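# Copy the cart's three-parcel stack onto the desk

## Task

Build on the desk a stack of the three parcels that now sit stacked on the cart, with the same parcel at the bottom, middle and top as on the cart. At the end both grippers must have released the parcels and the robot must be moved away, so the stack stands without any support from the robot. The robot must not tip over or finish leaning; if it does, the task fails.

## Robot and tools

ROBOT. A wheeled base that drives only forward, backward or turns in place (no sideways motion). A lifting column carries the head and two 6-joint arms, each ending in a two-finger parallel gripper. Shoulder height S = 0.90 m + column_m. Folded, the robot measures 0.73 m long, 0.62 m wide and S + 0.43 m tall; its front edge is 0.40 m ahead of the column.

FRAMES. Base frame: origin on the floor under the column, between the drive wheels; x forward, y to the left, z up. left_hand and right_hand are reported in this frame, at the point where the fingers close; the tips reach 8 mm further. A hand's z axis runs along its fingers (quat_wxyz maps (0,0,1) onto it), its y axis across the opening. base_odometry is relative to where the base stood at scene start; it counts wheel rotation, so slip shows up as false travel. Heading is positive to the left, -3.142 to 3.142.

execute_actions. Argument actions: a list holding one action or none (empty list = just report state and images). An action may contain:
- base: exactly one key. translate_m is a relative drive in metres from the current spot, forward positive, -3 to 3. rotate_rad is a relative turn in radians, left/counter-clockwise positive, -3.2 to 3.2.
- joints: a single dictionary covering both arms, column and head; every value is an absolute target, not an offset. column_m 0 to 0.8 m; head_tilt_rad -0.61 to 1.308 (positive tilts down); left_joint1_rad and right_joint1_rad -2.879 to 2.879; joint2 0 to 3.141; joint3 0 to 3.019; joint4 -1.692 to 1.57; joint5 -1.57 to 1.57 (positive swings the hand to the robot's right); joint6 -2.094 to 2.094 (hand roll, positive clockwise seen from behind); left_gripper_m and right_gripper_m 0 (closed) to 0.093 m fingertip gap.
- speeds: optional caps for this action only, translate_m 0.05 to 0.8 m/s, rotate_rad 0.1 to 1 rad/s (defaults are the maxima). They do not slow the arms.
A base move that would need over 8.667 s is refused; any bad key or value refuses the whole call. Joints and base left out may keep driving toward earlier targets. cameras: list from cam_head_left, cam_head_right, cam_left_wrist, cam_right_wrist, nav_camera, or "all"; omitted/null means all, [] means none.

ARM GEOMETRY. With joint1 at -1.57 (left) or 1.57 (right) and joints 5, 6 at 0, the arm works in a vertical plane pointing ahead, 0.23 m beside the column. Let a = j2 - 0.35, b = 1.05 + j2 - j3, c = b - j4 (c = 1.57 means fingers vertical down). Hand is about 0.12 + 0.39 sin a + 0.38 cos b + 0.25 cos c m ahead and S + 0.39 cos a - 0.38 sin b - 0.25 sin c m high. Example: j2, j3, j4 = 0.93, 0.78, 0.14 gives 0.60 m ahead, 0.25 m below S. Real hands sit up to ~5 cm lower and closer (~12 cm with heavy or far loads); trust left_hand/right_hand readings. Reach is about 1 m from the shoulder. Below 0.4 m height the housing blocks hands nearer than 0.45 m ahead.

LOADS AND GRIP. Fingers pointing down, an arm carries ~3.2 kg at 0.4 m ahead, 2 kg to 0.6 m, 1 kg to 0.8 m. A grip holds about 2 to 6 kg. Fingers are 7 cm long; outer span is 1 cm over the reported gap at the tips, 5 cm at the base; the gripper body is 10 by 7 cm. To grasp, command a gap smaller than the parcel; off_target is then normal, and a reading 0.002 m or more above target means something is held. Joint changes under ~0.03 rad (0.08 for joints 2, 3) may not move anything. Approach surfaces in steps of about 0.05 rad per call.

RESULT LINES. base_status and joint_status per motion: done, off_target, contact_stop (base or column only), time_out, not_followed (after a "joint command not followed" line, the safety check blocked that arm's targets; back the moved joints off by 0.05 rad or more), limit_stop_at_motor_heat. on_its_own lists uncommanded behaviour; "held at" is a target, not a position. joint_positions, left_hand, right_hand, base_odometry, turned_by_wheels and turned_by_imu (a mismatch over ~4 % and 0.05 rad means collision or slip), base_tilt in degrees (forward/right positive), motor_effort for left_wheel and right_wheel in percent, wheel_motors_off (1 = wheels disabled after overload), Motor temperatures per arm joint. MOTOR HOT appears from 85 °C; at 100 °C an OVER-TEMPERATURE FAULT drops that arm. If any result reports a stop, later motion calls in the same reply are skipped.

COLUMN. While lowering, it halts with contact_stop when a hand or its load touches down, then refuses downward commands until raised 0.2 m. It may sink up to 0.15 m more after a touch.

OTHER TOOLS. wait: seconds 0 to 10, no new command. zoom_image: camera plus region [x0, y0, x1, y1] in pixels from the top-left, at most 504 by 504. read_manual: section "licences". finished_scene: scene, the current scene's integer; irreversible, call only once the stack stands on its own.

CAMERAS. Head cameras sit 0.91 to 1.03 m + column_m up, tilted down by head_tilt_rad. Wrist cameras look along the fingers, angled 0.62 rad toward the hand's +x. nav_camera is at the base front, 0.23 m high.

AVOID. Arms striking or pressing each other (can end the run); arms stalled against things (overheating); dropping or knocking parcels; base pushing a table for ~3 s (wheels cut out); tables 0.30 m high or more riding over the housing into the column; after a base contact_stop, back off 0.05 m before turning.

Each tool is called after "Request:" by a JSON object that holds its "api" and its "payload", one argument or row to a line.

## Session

Request:
{"api": "execute_actions", "payload": {
  "actions": [
    {"joints":{"head_tilt_rad":0.5}}
  ]
}}

Scene clock: 0.80 s.
Motor temperatures (°C, as the motors report them): left_arm=[27 31 29 28 25 29] | right_arm=[26 30 28 27 27 27]
base_odometry: x=+0.000 y=+0.000 heading=+0.000 (m, m, rad; odometry frame)
turned_by_wheels: +0.000 (rad since the last result)
turned_by_imu: +0.000 (rad since the last result)
base_tilt: forward=+0.5 right=+0.0 (deg)
base_status: not commanded
joint_positions: column_m=+0.553 head_tilt_rad=+0.518 left_joint1_rad=-1.559 left_joint2_rad=+0.902 left_joint3_rad=+0.390 left_joint4_rad=-0.990 left_joint5_rad=-0.045 left_joint6_rad=+0.104 left_gripper_m=+0.094 right_joint1_rad=+1.566 right_joint2_rad=+0.848 right_joint3_rad=+0.404 right_joint4_rad=-0.950 right_joint5_rad=-0.017 right_joint6_rad=-0.080 right_gripper_m=+0.094
joint_status: all done
wheel_motors_off: 0
motor_effort: left_wheel=+1(1) right_wheel=+4(4) (%)
left_hand: x=+0.1277 y=+0.2345 z=+1.2636 quat_wxyz=(+0.470, -0.051, -0.881, +0.002) (m; base frame)
right_hand: x=+0.1512 y=-0.2236 z=+1.2540 quat_wxyz=(+0.421, +0.031, -0.906, -0.023) (m; base frame)
pictures: cam_head_left, cam_head_right, cam_left_wrist, cam_right_wrist, nav_camera
Images, in order (width x height): cam_head_left 672x504, cam_head_right 672x504, cam_left_wrist 672x504, cam_right_wrist 672x504, nav_camera 672x504.

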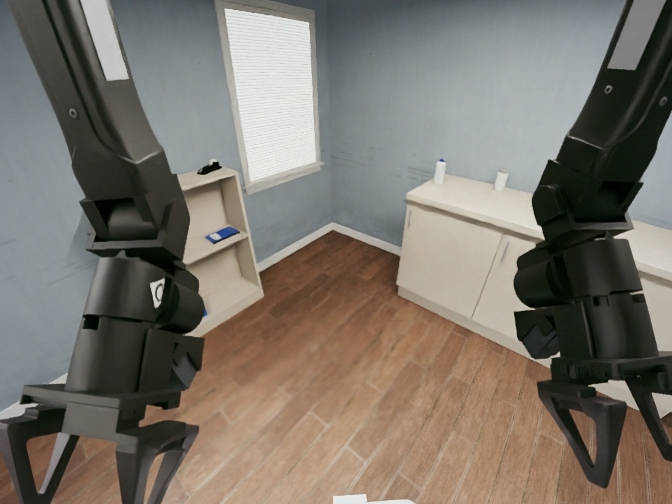

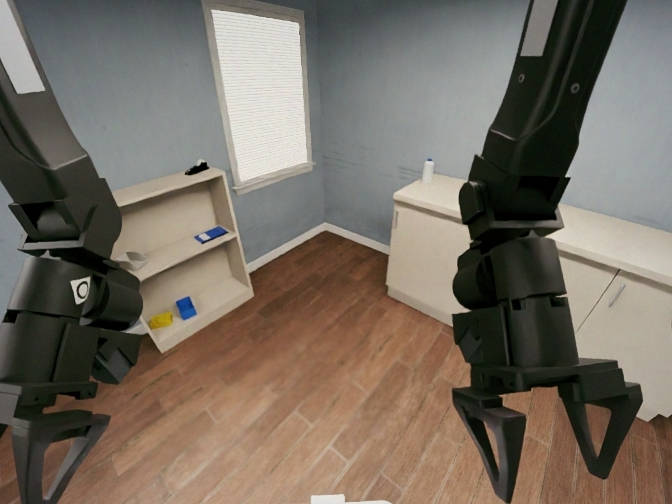

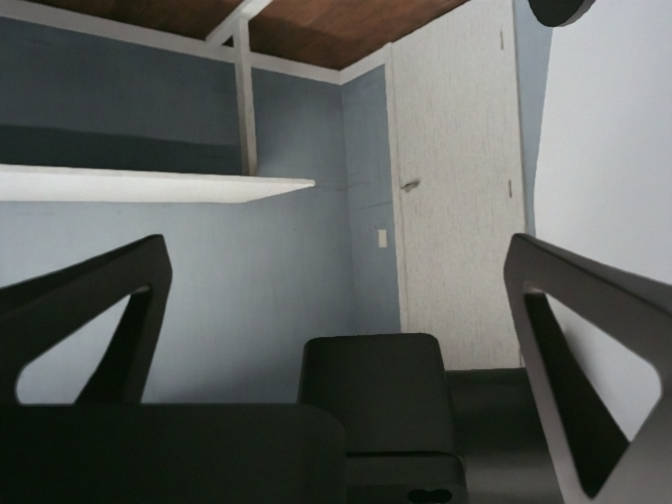

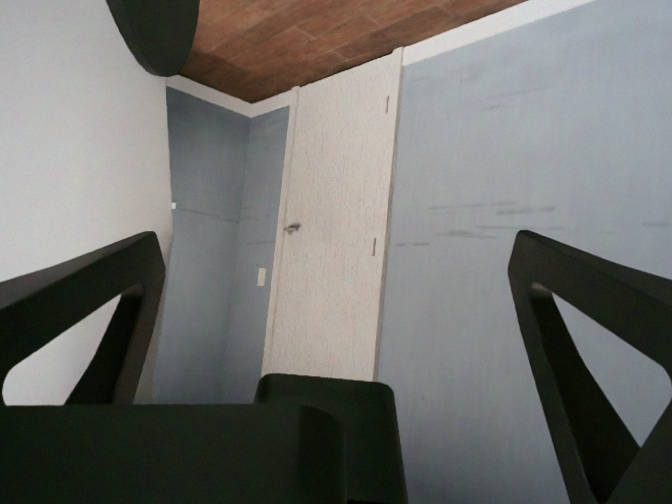

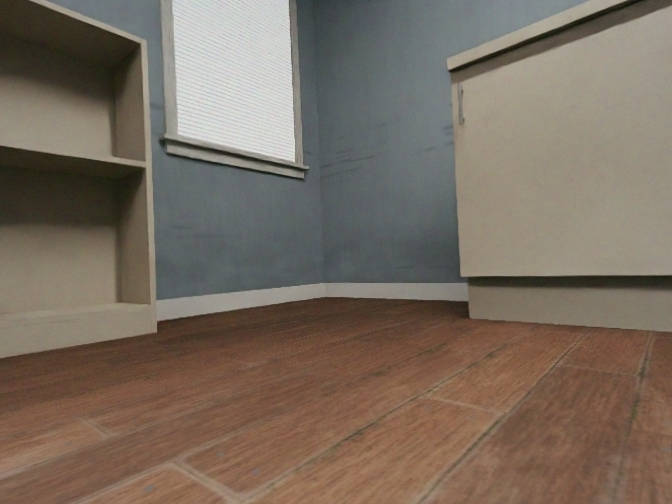

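Desk looks taller here.

Request:
{"api": "execute_actions", "payload": {
  "actions": [
    {"base":{"rotate_rad":-1.9},"joints":{"column_m":0.45,"head_tilt_rad":0.7,"right_joint1_rad":1.57,"right_joint2_rad":1.33,"right_joint3_rad":1.59,"right_joint4_rad":-0.78,"right_joint5_rad":0,"right_joint6_rad":0,"left_joint1_rad":-1.57,"left_joint2_rad":1.33,"left_joint3_rad":1.59,"left_joint4_rad":-0.78,"left_joint5_rad":0,"left_joint6_rad":0}}
  ],
  "cameras": ["cam_head_left","cam_head_right","nav_camera"]
}}

Scene clock: 9.73 s.
Motor temperatures (°C, as the motors report them): left_arm=[27 32 29 28 25 29] | right_arm=[26 30 28 27 27 27]
base_odometry: x=+0.000 y=+0.000 heading=-1.899 (m, m, rad; odometry frame)
turned_by_wheels: -1.899 (rad since the last result)
turned_by_imu: -1.890 (rad since the last result)
base_tilt: forward=+0.4 right=-0.1 (deg)
base_status: done
joint_positions: column_m=+0.450 head_tilt_rad=+0.703 left_joint1_rad=-1.566 left_joint2_rad=+1.326 left_joint3_rad=+1.587 left_joint4_rad=-0.777 left_joint5_rad=-0.002 left_joint6_rad=+0.007 left_gripper_m=+0.094 right_joint1_rad=+1.571 right_joint2_rad=+1.320 right_joint3_rad=+1.589 right_joint4_rad=-0.778 right_joint5_rad=-0.003 right_joint6_rad=-0.013 right_gripper_m=+0.094
joint_status: all done
wheel_motors_off: 0
motor_effort: left_wheel=+6(32) right_wheel=-7(69) (%)
left_hand: x=+0.7151 y=+0.2277 z=+1.0506 quat_wxyz=(-0.004, -0.002, -1.000, -0.003) (m; base frame)
right_hand: x=+0.7177 y=-0.2245 z=+1.0547 quat_wxyz=(-0.008, +0.007, -1.000, -0.002) (m; base frame)
pictures: cam_head_left, cam_head_right, nav_camera
Images, in order (width x height): cam_head_left 672x504, cam_head_right 672x504, nav_camera 672x504.

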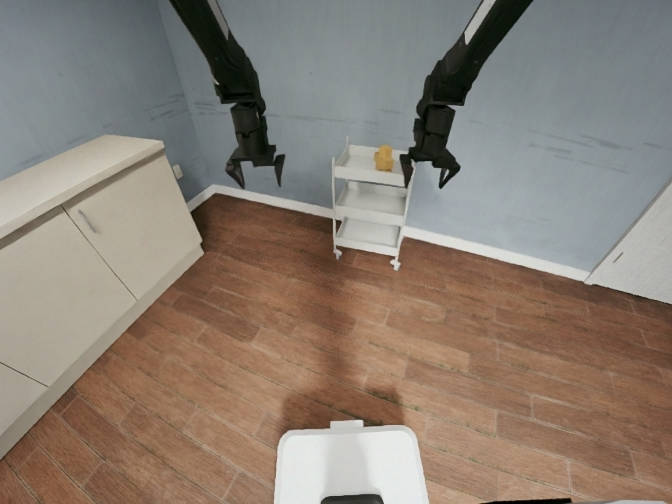

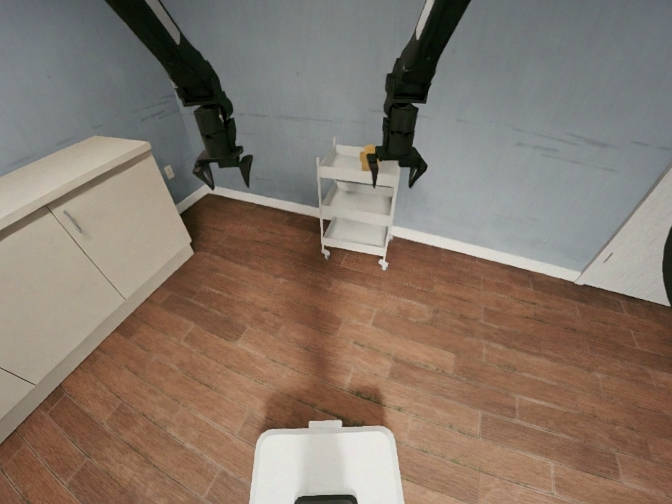

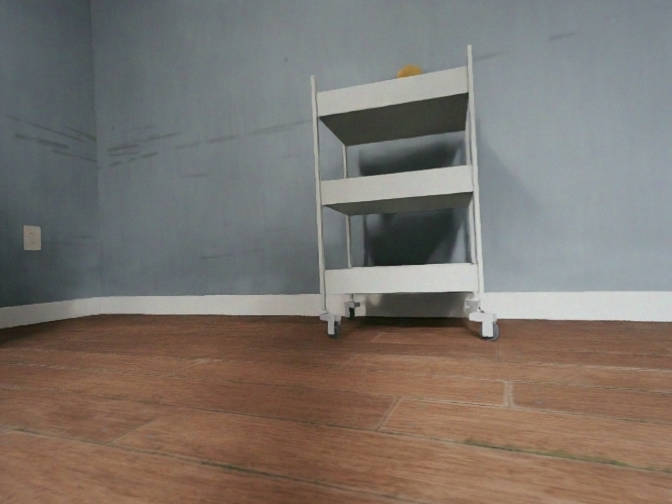

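Request:
{"api": "execute_actions", "payload": {
  "actions": [
    {"base":{"translate_m":0.85},"joints":{"column_m":0.36,"right_joint6_rad":0.3}}
  ],
  "cameras": ["cam_head_left","cam_right_wrist"]
}}

Request:
{"api": "zoom_image", "payload": {
  "camera": "cam_head_left",
  "region": [340,150,500,270]
}}

Scene clock: 18.80 s.
Motor temperatures (°C, as the motors report them): left_arm=[27 33 30 28 25 29] | right_arm=[26 32 29 27 27 27]
base_odometry: x=-0.274 y=-0.805 heading=-1.900 (m, m, rad; odometry frame)
turned_by_wheels: -0.001 (rad since the last result)
turned_by_imu: -0.002 (rad since the last result)
base_tilt: forward=+0.5 right=+0.0 (deg)
base_status: done
joint_positions: column_m=+0.360 head_tilt_rad=+0.703 left_joint1_rad=-1.566 left_joint2_rad=+1.326 left_joint3_rad=+1.581 left_joint4_rad=-0.777 left_joint5_rad=-0.002 left_joint6_rad=+0.007 left_gripper_m=+0.094 right_joint1_rad=+1.571 right_joint2_rad=+1.321 right_joint3_rad=+1.583 right_joint4_rad=-0.778 right_joint5_rad=-0.003 right_joint6_rad=+0.286 right_gripper_m=+0.094
joint_status: all done
wheel_motors_off: 0
motor_effort: left_wheel=-1(60) right_wheel=+2(80) (%)
left_hand: x=+0.7124 y=+0.2277 z=+0.9591 quat_wxyz=(-0.001, -0.002, -1.000, -0.003) (m; base frame)
right_hand: x=+0.7146 y=-0.2245 z=+0.9625 quat_wxyz=(-0.004, -0.142, -0.990, -0.002) (m; base frame)
pictures: cam_head_left, cam_right_wrist
Images, in order (width x height): cam_head_left 672x504, cam_right_wrist 672x504.

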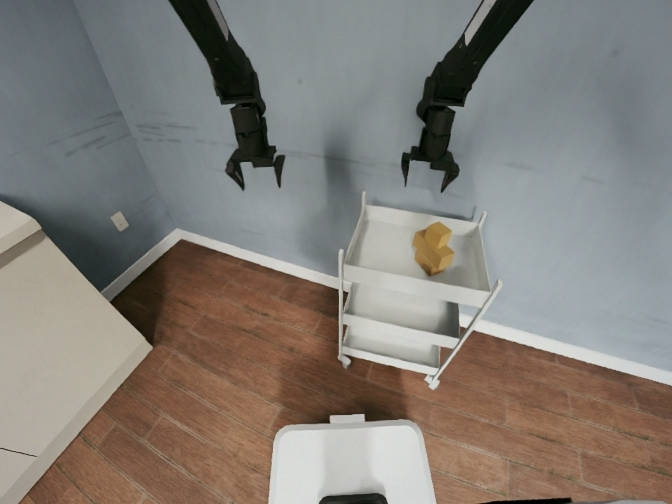

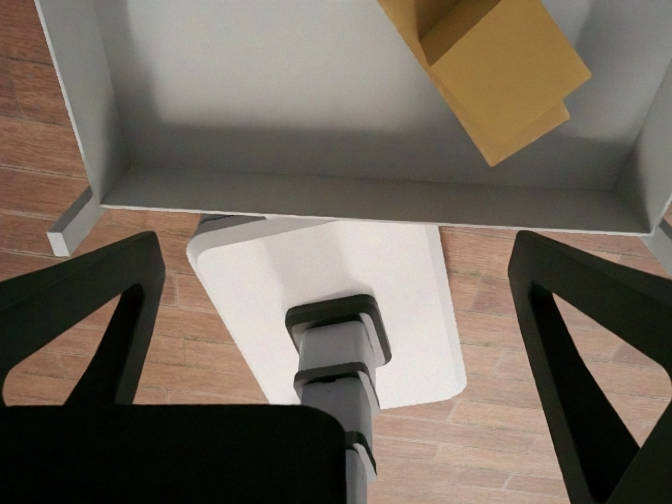

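Region (340, 150, 500, 270) of cam_head_left's 672x504 image, scaled by 3.150, with more detail than that image has; it fills the top 378 rows of this view, and the rest is white.

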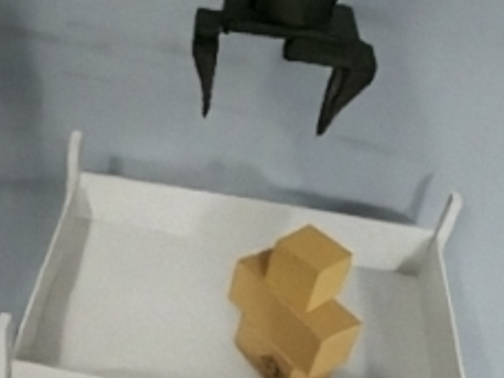

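Request:
{"api": "execute_actions", "payload": {
  "actions": [
    {"base":{"rotate_rad":-0.113},"joints":{"column_m":0.31,"right_joint6_rad":-0.49}}
  ],
  "cameras": []
}}

Request:
{"api": "execute_actions", "payload": {
  "actions": [
    {"base":{"translate_m":0.015},"joints":{"column_m":0.26}}
  ],
  "cameras": ["cam_head_left","cam_right_wrist"]
}}

Request:
{"api": "zoom_image", "payload": {
  "camera": "cam_head_left",
  "region": [340,150,500,270]
}}

Scene clock: 27.13 s.
Motor temperatures (°C, as the motors report them): left_arm=[27 33 31 28 25 29] | right_arm=[26 32 29 27 27 27]
base_odometry: x=-0.274 y=-0.805 heading=-2.010 (m, m, rad; odometry frame)
turned_by_wheels: -0.110 (rad since the last result)
turned_by_imu: -0.107 (rad since the last result)
base_tilt: forward=+0.5 right=+0.0 (deg)
base_status: done
joint_positions: column_m=+0.310 head_tilt_rad=+0.703 left_joint1_rad=-1.568 left_joint2_rad=+1.326 left_joint3_rad=+1.581 left_joint4_rad=-0.777 left_joint5_rad=-0.002 left_joint6_rad=+0.007 left_gripper_m=+0.094 right_joint1_rad=+1.571 right_joint2_rad=+1.321 right_joint3_rad=+1.583 right_joint4_rad=-0.778 right_joint5_rad=-0.003 right_joint6_rad=-0.476 right_gripper_m=+0.094
joint_status: all done
wheel_motors_off: 0
motor_effort: left_wheel=+0(56) right_wheel=+0(73) (%)
left_hand: x=+0.7124 y=+0.2263 z=+0.9091 quat_wxyz=(-0.001, -0.003, -1.000, -0.002) (m; base frame)
right_hand: x=+0.7144 y=-0.2248 z=+0.9121 quat_wxyz=(-0.004, +0.236, -0.972, +0.000) (m; base frame)
pictures: none
No camera images: the call's "cameras" was empty. Leave "cameras" out to get every camera's image.

Scene clock: 28.37 s.
Motor temperatures (°C, as the motors report them): left_arm=[27 34 31 28 25 29] | right_arm=[26 32 29 27 27 27]
base_odometry: x=-0.281 y=-0.818 heading=-2.012 (m, m, rad; odometry frame)
turned_by_wheels: -0.002 (rad since the last result)
turned_by_imu: -0.003 (rad since the last result)
base_tilt: forward=+0.5 right=+0.0 (deg)
base_status: done
joint_positions: column_m=+0.260 head_tilt_rad=+0.703 left_joint1_rad=-1.569 left_joint2_rad=+1.326 left_joint3_rad=+1.581 left_joint4_rad=-0.777 left_joint5_rad=-0.002 left_joint6_rad=+0.007 left_gripper_m=+0.094 right_joint1_rad=+1.571 right_joint2_rad=+1.322 right_joint3_rad=+1.582 right_joint4_rad=-0.778 right_joint5_rad=-0.002 right_joint6_rad=-0.476 right_gripper_m=+0.094
joint_status: all done
wheel_motors_off: 0
motor_effort: left_wheel=+1(38) right_wheel=+2(78) (%)
left_hand: x=+0.7119 y=+0.2261 z=+0.8589 quat_wxyz=(-0.001, -0.003, -1.000, -0.002) (m; base frame)
right_hand: x=+0.7138 y=-0.2251 z=+0.8614 quat_wxyz=(-0.003, +0.236, -0.972, +0.000) (m; base frame)
pictures: cam_head_left, cam_right_wrist
Images, in order (width x height): cam_head_left 672x504, cam_right_wrist 672x504.

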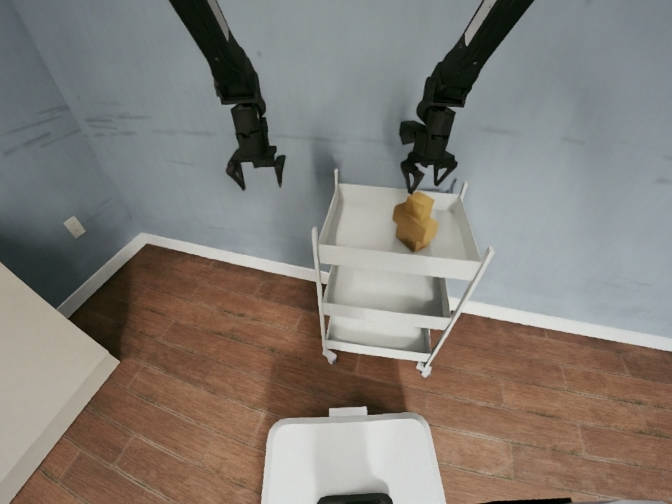

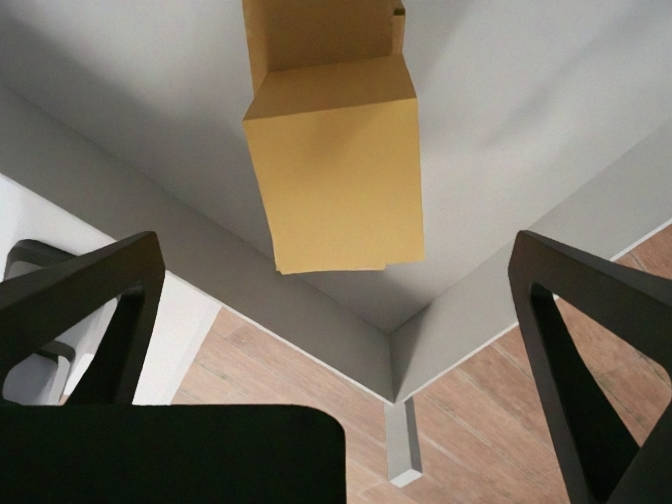

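Region (340, 150, 500, 270) of cam_head_left's 672x504 image, scaled by 3.150, with more detail than that image has; it fills the top 378 rows of this view, and the rest is white.

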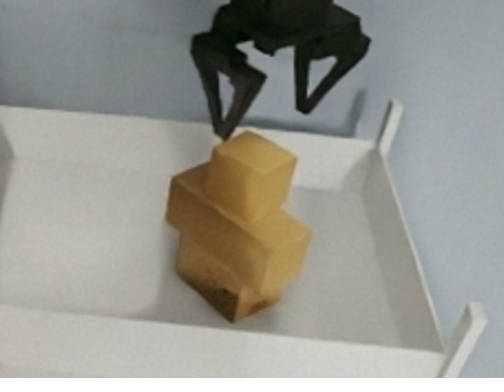

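Request:
{"api": "execute_actions", "payload": {
  "actions": [
    {"joints":{"column_m":0.19,"right_joint6_rad":-0.6}}
  ],
  "cameras": ["cam_head_left","cam_right_wrist"]
}}

Request:
{"api": "zoom_image", "payload": {
  "camera": "cam_head_left",
  "region": [340,130,500,250]
}}

Scene clock: 34.30 s.
Motor temperatures (°C, as the motors report them): left_arm=[27 34 31 28 25 29] | right_arm=[26 32 29 27 27 27]
base_odometry: x=-0.281 y=-0.818 heading=-2.012 (m, m, rad; odometry frame)
turned_by_wheels: +0.000 (rad since the last result)
turned_by_imu: -0.002 (rad since the last result)
base_tilt: forward=+0.3 right=+0.0 (deg)
base_status: not commanded
joint_positions: column_m=+0.190 head_tilt_rad=+0.703 left_joint1_rad=-1.569 left_joint2_rad=+1.326 left_joint3_rad=+1.581 left_joint4_rad=-0.777 left_joint5_rad=-0.002 left_joint6_rad=+0.007 left_gripper_m=+0.094 right_joint1_rad=+1.571 right_joint2_rad=+1.322 right_joint3_rad=+1.582 right_joint4_rad=-0.778 right_joint5_rad=-0.002 right_joint6_rad=-0.586 right_gripper_m=+0.094
joint_status: all done
wheel_motors_off: 0
motor_effort: left_wheel=+1(1) right_wheel=+2(2) (%)
left_hand: x=+0.7119 y=+0.2261 z=+0.7889 quat_wxyz=(-0.001, -0.003, -1.000, -0.002) (m; base frame)
right_hand: x=+0.7138 y=-0.2251 z=+0.7914 quat_wxyz=(-0.003, +0.289, -0.957, +0.000) (m; base frame)
pictures: cam_head_left, cam_right_wrist
Images, in order (width x height): cam_head_left 672x504, cam_right_wrist 672x504.

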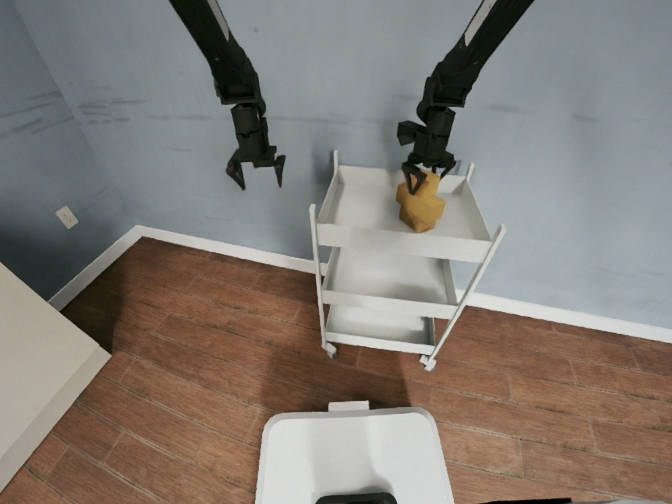

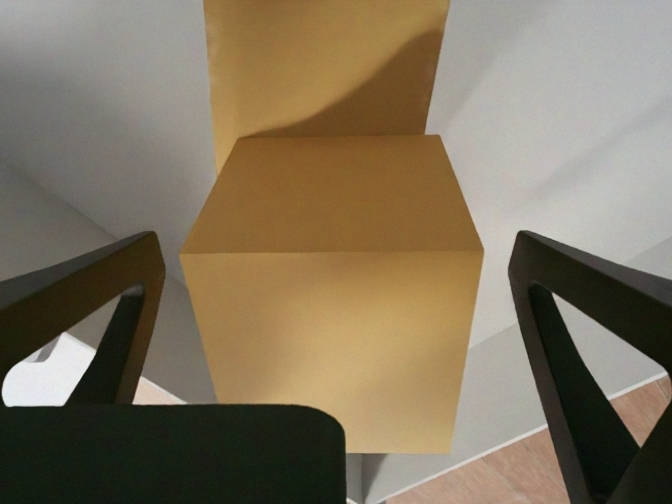

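Region (340, 130, 500, 250) of cam_head_left's 672x504 image, scaled by 3.150, with more detail than that image has; it fills the top 378 rows of this view, and the rest is white.

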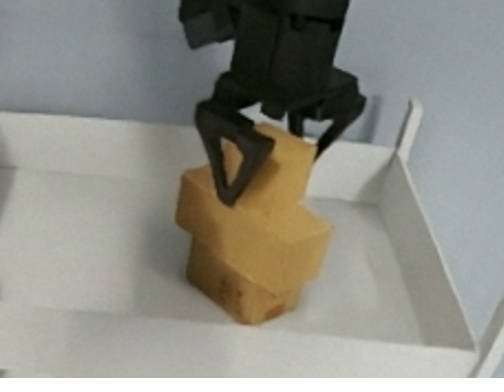

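Request:
{"api": "execute_actions", "payload": {
  "actions": [
    {"joints":{"right_gripper_m":0.03}}
  ],
  "cameras": []
}}

Request:
{"api": "execute_actions", "payload": {
  "actions": [
    {"joints":{"column_m":0.21}}
  ],
  "cameras": []
}}

Request:
{"api": "execute_actions", "payload": {
  "actions": [
    {"base":{"rotate_rad":0.24},"joints":{"right_joint6_rad":-1.15}}
  ],
  "cameras": []
}}

Request:
{"api": "execute_actions", "payload": {
  "actions": [
    {"joints":{"column_m":0.105}}
  ],
  "cameras": ["cam_head_left","cam_right_wrist"]
}}

Request:
{"api": "zoom_image", "payload": {
  "camera": "cam_head_left",
  "region": [370,120,530,240]
}}

Scene clock: 50.20 s.
Motor temperatures (°C, as the motors report them): left_arm=[27 34 32 28 25 29] | right_arm=[26 33 30 27 27 27]
base_odometry: x=-0.281 y=-0.818 heading=-2.012 (m, m, rad; odometry frame)
turned_by_wheels: +0.000 (rad since the last result)
turned_by_imu: -0.001 (rad since the last result)
base_tilt: forward=+0.5 right=-0.1 (deg)
base_status: not commanded
joint_positions: column_m=+0.190 head_tilt_rad=+0.703 left_joint1_rad=-1.569 left_joint2_rad=+1.326 left_joint3_rad=+1.581 left_joint4_rad=-0.777 left_joint5_rad=-0.002 left_joint6_rad=+0.007 left_gripper_m=+0.094 right_joint1_rad=+1.571 right_joint2_rad=+1.322 right_joint3_rad=+1.582 right_joint4_rad=-0.778 right_joint5_rad=-0.002 right_joint6_rad=-0.586 right_gripper_m=+0.049
joint_status: right_gripper_m off_target (ended at +0.049, target +0.030)
wheel_motors_off: 0
motor_effort: left_wheel=+1(1) right_wheel=+2(2) (%)
left_hand: x=+0.7119 y=+0.2261 z=+0.7889 quat_wxyz=(-0.001, -0.003, -1.000, -0.002) (m; base frame)
right_hand: x=+0.7138 y=-0.2252 z=+0.7914 quat_wxyz=(-0.003, +0.289, -0.957, +0.000) (m; base frame)
pictures: none
No camera images: the call's "cameras" was empty. Leave "cameras" out to get every camera's image.

Scene clock: 51.07 s.
Motor temperatures (°C, as the motors report them): left_arm=[27 34 32 28 25 29] | right_arm=[26 33 30 27 27 27]
base_odometry: x=-0.281 y=-0.818 heading=-2.012 (m, m, rad; odometry frame)
turned_by_wheels: +0.000 (rad since the last result)
turned_by_imu: +0.000 (rad since the last result)
base_tilt: forward=+0.5 right=+0.0 (deg)
base_status: not commanded
joint_positions: column_m=+0.210 head_tilt_rad=+0.703 left_joint1_rad=-1.569 left_joint2_rad=+1.326 left_joint3_rad=+1.581 left_joint4_rad=-0.777 left_joint5_rad=-0.002 left_joint6_rad=+0.007 left_gripper_m=+0.094 right_joint1_rad=+1.571 right_joint2_rad=+1.325 right_joint3_rad=+1.582 right_joint4_rad=-0.778 right_joint5_rad=-0.002 right_joint6_rad=-0.586 right_gripper_m=+0.049
joint_status: all done
wheel_motors_off: 0
motor_effort: left_wheel=+1(1) right_wheel=+2(3) (%)
left_hand: x=+0.7119 y=+0.2261 z=+0.8088 quat_wxyz=(-0.001, -0.003, -1.000, -0.002) (m; base frame)
right_hand: x=+0.7129 y=-0.2252 z=+0.8097 quat_wxyz=(-0.002, +0.289, -0.957, +0.000) (m; base frame)
pictures: none
No camera images: the call's "cameras" was empty. Leave "cameras" out to get every camera's image.

Scene clock: 52.53 s.
Motor temperatures (°C, as the motors report them): left_arm=[27 34 32 28 25 29] | right_arm=[26 33 30 27 27 27]
base_odometry: x=-0.281 y=-0.819 heading=-1.775 (m, m, rad; odometry frame)
turned_by_wheels: +0.238 (rad since the last result)
turned_by_imu: +0.227 (rad since the last result)
base_tilt: forward=+0.6 right=+0.0 (deg)
base_status: done
joint_positions: column_m=+0.210 head_tilt_rad=+0.703 left_joint1_rad=-1.569 left_joint2_rad=+1.326 left_joint3_rad=+1.581 left_joint4_rad=-0.777 left_joint5_rad=-0.002 left_joint6_rad=+0.007 left_gripper_m=+0.094 right_joint1_rad=+1.570 right_joint2_rad=+1.325 right_joint3_rad=+1.582 right_joint4_rad=-0.778 right_joint5_rad=-0.002 right_joint6_rad=-1.136 right_gripper_m=+0.049
joint_status: all done
wheel_motors_off: 0
motor_effort: left_wheel=-1(65) right_wheel=+0(83) (%)
left_hand: x=+0.7119 y=+0.2256 z=+0.8088 quat_wxyz=(-0.001, -0.003, -1.000, -0.002) (m; base frame)
right_hand: x=+0.7129 y=-0.2254 z=+0.8097 quat_wxyz=(-0.002, +0.538, -0.843, +0.000) (m; base frame)
pictures: none
No camera images: the call's "cameras" was empty. Leave "cameras" out to get every camera's image.

Scene clock: 54.47 s.
Motor temperatures (°C, as the motors report them): left_arm=[27 35 32 28 25 29] | right_arm=[26 33 30 27 27 27]
base_odometry: x=-0.281 y=-0.819 heading=-1.775 (m, m, rad; odometry frame)
turned_by_wheels: +0.000 (rad since the last result)
turned_by_imu: -0.001 (rad since the last result)
base_tilt: forward=+0.4 right=+0.0 (deg)
base_status: not commanded
joint_positions: column_m=+0.105 head_tilt_rad=+0.703 left_joint1_rad=-1.569 left_joint2_rad=+1.326 left_joint3_rad=+1.581 left_joint4_rad=-0.777 left_joint5_rad=-0.002 left_joint6_rad=+0.007 left_gripper_m=+0.094 right_joint1_rad=+1.570 right_joint2_rad=+1.325 right_joint3_rad=+1.582 right_joint4_rad=-0.778 right_joint5_rad=-0.002 right_joint6_rad=-1.136 right_gripper_m=+0.049
joint_status: all done
wheel_motors_off: 0
motor_effort: left_wheel=-3(2) right_wheel=+3(3) (%)
left_hand: x=+0.7119 y=+0.2256 z=+0.7039 quat_wxyz=(-0.001, -0.003, -1.000, -0.002) (m; base frame)
right_hand: x=+0.7128 y=-0.2254 z=+0.7046 quat_wxyz=(-0.002, +0.538, -0.843, +0.000) (m; base frame)
pictures: cam_head_left, cam_right_wrist
Images, in order (width x height): cam_head_left 672x504, cam_right_wrist 672x504.

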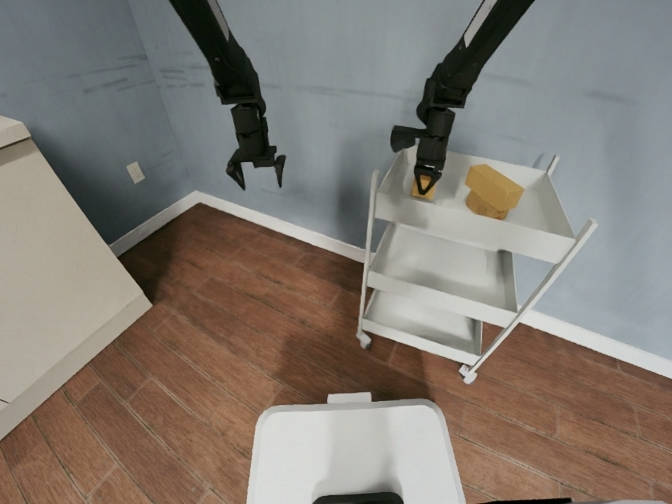

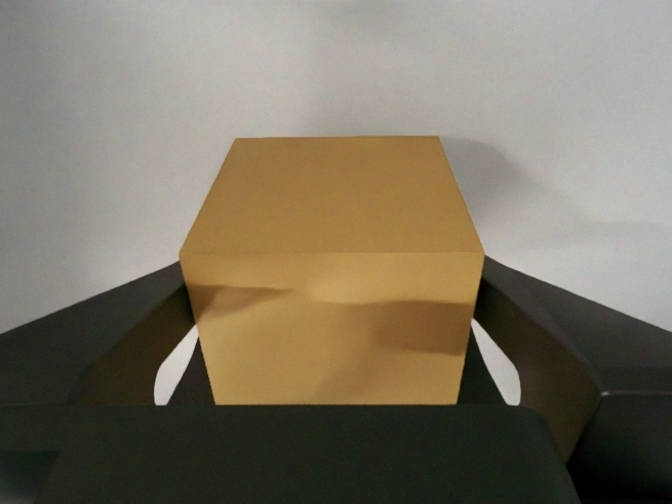

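Region (370, 120, 530, 240) of cam_head_left's 672x504 image, scaled by 3.150, with more detail than that image has; it fills the top 378 rows of this view, and the rest is white.

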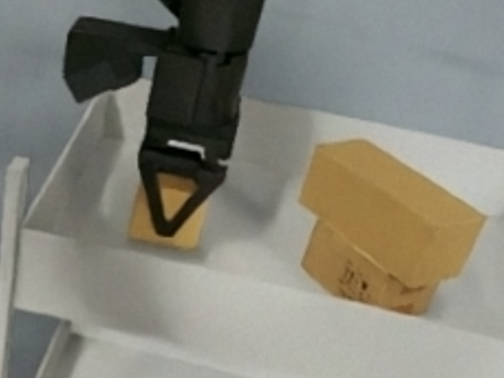

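Same parcels and heights as before.

Request:
{"api": "execute_actions", "payload": {
  "actions": [
    {"joints":{"column_m":0.09}}
  ],
  "cameras": []
}}

Request:
{"api": "execute_actions", "payload": {
  "actions": [
    {"joints":{"right_gripper_m":0.093}}
  ],
  "cameras": ["cam_right_wrist"]
}}

Request:
{"api": "execute_actions", "payload": {
  "actions": [
    {"joints":{"column_m":0.2}}
  ],
  "cameras": []
}}

Request:
{"api": "execute_actions", "payload": {
  "actions": [
    {"base":{"rotate_rad":-0.234},"joints":{"right_joint6_rad":-0.5}}
  ],
  "cameras": ["cam_right_wrist"]
}}

Scene clock: 60.63 s.
Motor temperatures (°C, as the motors report them): left_arm=[27 35 32 28 25 29] | right_arm=[26 33 30 27 27 27]
base_odometry: x=-0.281 y=-0.819 heading=-1.775 (m, m, rad; odometry frame)
turned_by_wheels: +0.000 (rad since the last result)
turned_by_imu: -0.002 (rad since the last result)
base_tilt: forward=+0.5 right=+0.0 (deg)
base_status: not commanded
joint_positions: column_m=+0.090 head_tilt_rad=+0.703 left_joint1_rad=-1.569 left_joint2_rad=+1.326 left_joint3_rad=+1.581 left_joint4_rad=-0.777 left_joint5_rad=-0.002 left_joint6_rad=+0.007 left_gripper_m=+0.094 right_joint1_rad=+1.570 right_joint2_rad=+1.327 right_joint3_rad=+1.582 right_joint4_rad=-0.778 right_joint5_rad=-0.002 right_joint6_rad=-1.136 right_gripper_m=+0.049
joint_status: all done
wheel_motors_off: 0
motor_effort: left_wheel=-3(3) right_wheel=+3(3) (%)
left_hand: x=+0.7119 y=+0.2256 z=+0.6889 quat_wxyz=(-0.001, -0.003, -1.000, -0.002) (m; base frame)
right_hand: x=+0.7124 y=-0.2254 z=+0.6887 quat_wxyz=(-0.001, +0.538, -0.843, +0.000) (m; base frame)
pictures: none
No camera images: the call's "cameras" was empty. Leave "cameras" out to get every camera's image.

Scene clock: 61.27 s.
Motor temperatures (°C, as the motors report them): left_arm=[27 35 32 28 25 29] | right_arm=[26 33 30 27 27 27]
base_odometry: x=-0.281 y=-0.819 heading=-1.775 (m, m, rad; odometry frame)
turned_by_wheels: +0.000 (rad since the last result)
turned_by_imu: +0.000 (rad since the last result)
base_tilt: forward=+0.4 right=-0.1 (deg)
base_status: not commanded
joint_positions: column_m=+0.090 head_tilt_rad=+0.703 left_joint1_rad=-1.569 left_joint2_rad=+1.326 left_joint3_rad=+1.581 left_joint4_rad=-0.777 left_joint5_rad=-0.002 left_joint6_rad=+0.007 left_gripper_m=+0.094 right_joint1_rad=+1.570 right_joint2_rad=+1.327 right_joint3_rad=+1.582 right_joint4_rad=-0.778 right_joint5_rad=-0.002 right_joint6_rad=-1.136 right_gripper_m=+0.093
joint_status: all done
wheel_motors_off: 0
motor_effort: left_wheel=-3(3) right_wheel=+4(4) (%)
left_hand: x=+0.7119 y=+0.2256 z=+0.6889 quat_wxyz=(-0.001, -0.003, -1.000, -0.002) (m; base frame)
right_hand: x=+0.7124 y=-0.2254 z=+0.6887 quat_wxyz=(-0.001, +0.538, -0.843, +0.000) (m; base frame)
pictures: cam_right_wrist
Images, in order (width x height): cam_right_wrist 672x504.

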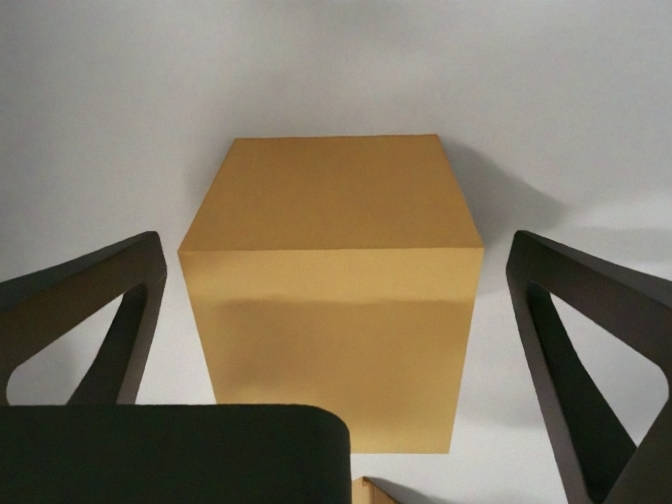

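Scene clock: 63.30 s.
Motor temperatures (°C, as the motors report them): left_arm=[27 35 32 28 25 29] | right_arm=[26 33 30 27 27 27]
base_odometry: x=-0.281 y=-0.819 heading=-1.775 (m, m, rad; odometry frame)
turned_by_wheels: +0.000 (rad since the last result)
turned_by_imu: -0.001 (rad since the last result)
base_tilt: forward=+0.4 right=+0.0 (deg)
base_status: not commanded
joint_positions: column_m=+0.200 head_tilt_rad=+0.703 left_joint1_rad=-1.569 left_joint2_rad=+1.326 left_joint3_rad=+1.581 left_joint4_rad=-0.777 left_joint5_rad=-0.002 left_joint6_rad=+0.007 left_gripper_m=+0.094 right_joint1_rad=+1.570 right_joint2_rad=+1.327 right_joint3_rad=+1.582 right_joint4_rad=-0.778 right_joint5_rad=-0.002 right_joint6_rad=-1.136 right_gripper_m=+0.093
joint_status: all done
wheel_motors_off: 0
motor_effort: left_wheel=-3(3) right_wheel=+4(4) (%)
left_hand: x=+0.7119 y=+0.2256 z=+0.7988 quat_wxyz=(-0.001, -0.003, -1.000, -0.002) (m; base frame)
right_hand: x=+0.7123 y=-0.2254 z=+0.7983 quat_wxyz=(-0.001, +0.538, -0.843, +0.000) (m; base frame)
pictures: none
No camera images: the call's "cameras" was empty. Leave "cameras" out to get every camera's image.

Scene clock: 64.77 s.
Motor temperatures (°C, as the motors report them): left_arm=[27 35 32 28 25 29] | right_arm=[26 33 30 27 27 27]
base_odometry: x=-0.281 y=-0.819 heading=-2.006 (m, m, rad; odometry frame)
turned_by_wheels: -0.231 (rad since the last result)
turned_by_imu: -0.221 (rad since the last result)
base_tilt: forward=+0.5 right=-0.1 (deg)
base_status: done
joint_positions: column_m=+0.200 head_tilt_rad=+0.703 left_joint1_rad=-1.569 left_joint2_rad=+1.326 left_joint3_rad=+1.581 left_joint4_rad=-0.777 left_joint5_rad=-0.002 left_joint6_rad=+0.007 left_gripper_m=+0.094 right_joint1_rad=+1.570 right_joint2_rad=+1.327 right_joint3_rad=+1.582 right_joint4_rad=-0.778 right_joint5_rad=-0.002 right_joint6_rad=-0.513 right_gripper_m=+0.093
joint_status: all done
wheel_motors_off: 0
motor_effort: left_wheel=+1(76) right_wheel=+0(59) (%)
left_hand: x=+0.7119 y=+0.2256 z=+0.7988 quat_wxyz=(-0.001, -0.003, -1.000, -0.002) (m; base frame)
right_hand: x=+0.7123 y=-0.2254 z=+0.7983 quat_wxyz=(-0.001, +0.254, -0.967, -0.001) (m; base frame)
pictures: cam_right_wrist
Images, in order (width x height): cam_right_wrist 672x504.

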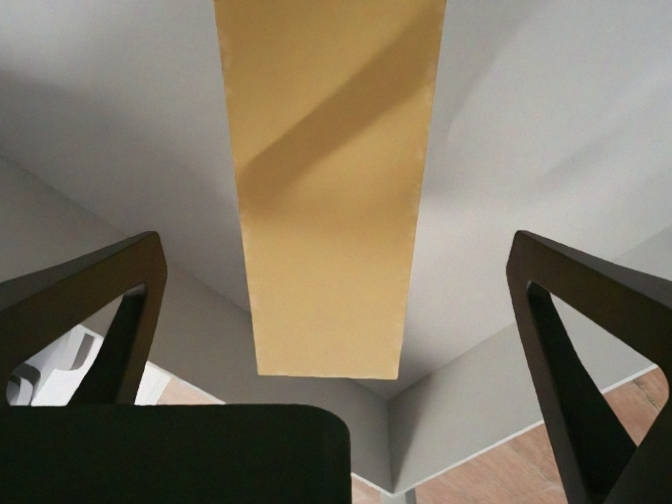

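Request:
{"api": "execute_actions", "payload": {
  "actions": [
    {"joints":{"column_m":0.14}}
  ],
  "cameras": []
}}

Request:
{"api": "execute_actions", "payload": {
  "actions": [
    {"joints":{"right_gripper_m":0.03}}
  ],
  "cameras": []
}}

Request:
{"api": "execute_actions", "payload": {
  "actions": [
    {"joints":{"column_m":0.24,"left_joint6_rad":-1.13}}
  ],
  "cameras": []
}}

Request:
{"api": "execute_actions", "payload": {
  "actions": [
    {"base":{"rotate_rad":-0.615}}
  ],
  "cameras": ["cam_head_left","cam_left_wrist"]
}}

Scene clock: 70.80 s.
Motor temperatures (°C, as the motors report them): left_arm=[27 35 32 28 25 29] | right_arm=[26 33 30 27 27 27]
base_odometry: x=-0.281 y=-0.819 heading=-2.006 (m, m, rad; odometry frame)
turned_by_wheels: +0.000 (rad since the last result)
turned_by_imu: -0.002 (rad since the last result)
base_tilt: forward=+0.4 right=+0.0 (deg)
base_status: not commanded
joint_positions: column_m=+0.140 head_tilt_rad=+0.703 left_joint1_rad=-1.569 left_joint2_rad=+1.326 left_joint3_rad=+1.581 left_joint4_rad=-0.777 left_joint5_rad=-0.002 left_joint6_rad=+0.007 left_gripper_m=+0.094 right_joint1_rad=+1.570 right_joint2_rad=+1.327 right_joint3_rad=+1.582 right_joint4_rad=-0.778 right_joint5_rad=-0.002 right_joint6_rad=-0.513 right_gripper_m=+0.093
joint_status: all done
wheel_motors_off: 0
motor_effort: left_wheel=+3(4) right_wheel=-1(1) (%)
left_hand: x=+0.7119 y=+0.2256 z=+0.7389 quat_wxyz=(-0.001, -0.003, -1.000, -0.002) (m; base frame)
right_hand: x=+0.7123 y=-0.2254 z=+0.7385 quat_wxyz=(-0.001, +0.254, -0.967, -0.001) (m; base frame)
pictures: none
No camera images: the call's "cameras" was empty. Leave "cameras" out to get every camera's image.

Scene clock: 71.43 s.
Motor temperatures (°C, as the motors report them): left_arm=[27 35 32 28 25 29] | right_arm=[26 33 30 27 27 27]
base_odometry: x=-0.281 y=-0.819 heading=-2.006 (m, m, rad; odometry frame)
turned_by_wheels: +0.000 (rad since the last result)
turned_by_imu: +0.000 (rad since the last result)
base_tilt: forward=+0.4 right=-0.1 (deg)
base_status: not commanded
joint_positions: column_m=+0.140 head_tilt_rad=+0.703 left_joint1_rad=-1.569 left_joint2_rad=+1.326 left_joint3_rad=+1.581 left_joint4_rad=-0.777 left_joint5_rad=-0.002 left_joint6_rad=+0.007 left_gripper_m=+0.094 right_joint1_rad=+1.570 right_joint2_rad=+1.327 right_joint3_rad=+1.582 right_joint4_rad=-0.778 right_joint5_rad=-0.002 right_joint6_rad=-0.513 right_gripper_m=+0.051
joint_status: right_gripper_m off_target (ended at +0.051, target +0.030)
wheel_motors_off: 0
motor_effort: left_wheel=+3(3) right_wheel=-1(2) (%)
left_hand: x=+0.7119 y=+0.2256 z=+0.7389 quat_wxyz=(-0.001, -0.003, -1.000, -0.002) (m; base frame)
right_hand: x=+0.7122 y=-0.2254 z=+0.7385 quat_wxyz=(-0.001, +0.254, -0.967, -0.001) (m; base frame)
pictures: none
No camera images: the call's "cameras" was empty. Leave "cameras" out to get every camera's image.

Scene clock: 73.33 s.
Motor temperatures (°C, as the motors report them): left_arm=[27 35 32 28 25 29] | right_arm=[26 33 30 27 27 27]
base_odometry: x=-0.281 y=-0.819 heading=-2.006 (m, m, rad; odometry frame)
turned_by_wheels: +0.000 (rad since the last result)
turned_by_imu: -0.001 (rad since the last result)
base_tilt: forward=+0.4 right=+0.1 (deg)
base_status: not commanded
joint_positions: column_m=+0.240 head_tilt_rad=+0.704 left_joint1_rad=-1.569 left_joint2_rad=+1.326 left_joint3_rad=+1.581 left_joint4_rad=-0.777 left_joint5_rad=-0.002 left_joint6_rad=-1.123 left_gripper_m=+0.094 right_joint1_rad=+1.570 right_joint2_rad=+1.328 right_joint3_rad=+1.582 right_joint4_rad=-0.778 right_joint5_rad=-0.002 right_joint6_rad=-0.513 right_gripper_m=+0.051
joint_status: all done
wheel_motors_off: 0
motor_effort: left_wheel=+3(4) right_wheel=-2(2) (%)
left_hand: x=+0.7119 y=+0.2256 z=+0.8388 quat_wxyz=(-0.001, +0.533, -0.846, -0.001) (m; base frame)
right_hand: x=+0.7118 y=-0.2254 z=+0.8377 quat_wxyz=(+0.000, +0.254, -0.967, -0.001) (m; base frame)
pictures: none
No camera images: the call's "cameras" was empty. Leave "cameras" out to get every camera's image.

Scene clock: 75.63 s.
Motor temperatures (°C, as the motors report them): left_arm=[27 35 32 28 25 29] | right_arm=[26 33 30 27 27 27]
base_odometry: x=-0.281 y=-0.819 heading=-2.619 (m, m, rad; odometry frame)
turned_by_wheels: -0.613 (rad since the last result)
turned_by_imu: -0.604 (rad since the last result)
base_tilt: forward=+0.5 right=+0.0 (deg)
base_status: done
joint_positions: column_m=+0.240 head_tilt_rad=+0.704 left_joint1_rad=-1.569 left_joint2_rad=+1.326 left_joint3_rad=+1.581 left_joint4_rad=-0.777 left_joint5_rad=-0.002 left_joint6_rad=-1.123 left_gripper_m=+0.094 right_joint1_rad=+1.571 right_joint2_rad=+1.328 right_joint3_rad=+1.582 right_joint4_rad=-0.778 right_joint5_rad=-0.002 right_joint6_rad=-0.513 right_gripper_m=+0.051
joint_status: not commanded
wheel_motors_off: 0
motor_effort: left_wheel=+6(43) right_wheel=-6(88) (%)
left_hand: x=+0.7119 y=+0.2258 z=+0.8388 quat_wxyz=(-0.002, +0.533, -0.846, -0.001) (m; base frame)
right_hand: x=+0.7118 y=-0.2252 z=+0.8377 quat_wxyz=(+0.000, +0.254, -0.967, -0.001) (m; base frame)
pictures: cam_head_left, cam_left_wrist
Images, in order (width x height): cam_head_left 672x504, cam_left_wrist 672x504.

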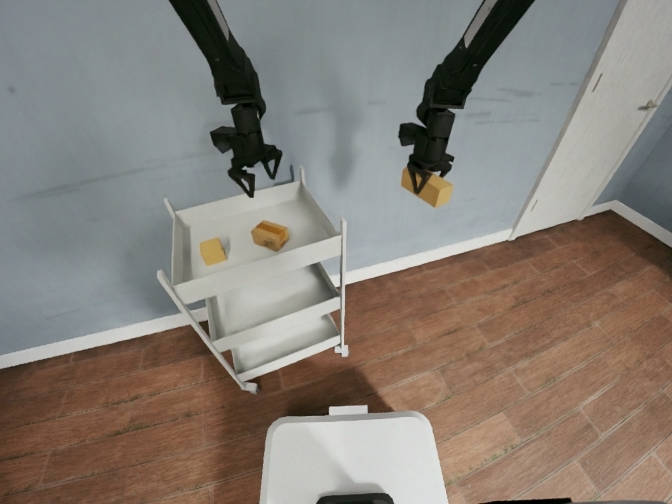

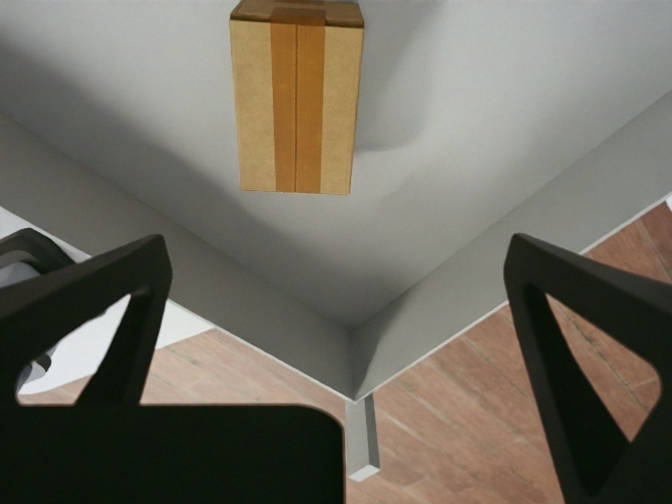

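Request:
{"api": "execute_actions", "payload": {
  "actions": [
    {"base":{"translate_m":-0.022},"joints":{"column_m":0.15,"left_joint6_rad":-1.08}}
  ],
  "cameras": ["cam_left_wrist"]
}}

Scene clock: 80.03 s.
Motor temperatures (°C, as the motors report them): left_arm=[27 35 32 28 25 29] | right_arm=[26 33 30 27 27 27]
base_odometry: x=-0.262 y=-0.809 heading=-2.621 (m, m, rad; odometry frame)
turned_by_wheels: -0.001 (rad since the last result)
turned_by_imu: -0.003 (rad since the last result)
base_tilt: forward=+0.5 right=+0.0 (deg)
base_status: done
joint_positions: column_m=+0.150 head_tilt_rad=+0.704 left_joint1_rad=-1.569 left_joint2_rad=+1.326 left_joint3_rad=+1.579 left_joint4_rad=-0.778 left_joint5_rad=-0.002 left_joint6_rad=-1.085 left_gripper_m=+0.094 right_joint1_rad=+1.571 right_joint2_rad=+1.329 right_joint3_rad=+1.580 right_joint4_rad=-0.778 right_joint5_rad=-0.002 right_joint6_rad=-0.513 right_gripper_m=+0.051
joint_status: all done
wheel_motors_off: 0
motor_effort: left_wheel=-2(52) right_wheel=-3(66) (%)
left_hand: x=+0.7110 y=+0.2258 z=+0.7485 quat_wxyz=(-0.001, +0.516, -0.856, -0.002) (m; base frame)
right_hand: x=+0.7102 y=-0.2252 z=+0.7467 quat_wxyz=(+0.002, +0.254, -0.967, -0.001) (m; base frame)
pictures: cam_left_wrist
Images, in order (width x height): cam_left_wrist 672x504.

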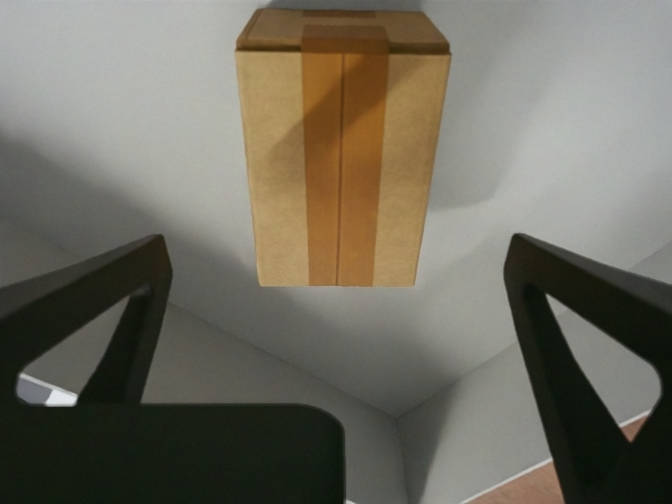

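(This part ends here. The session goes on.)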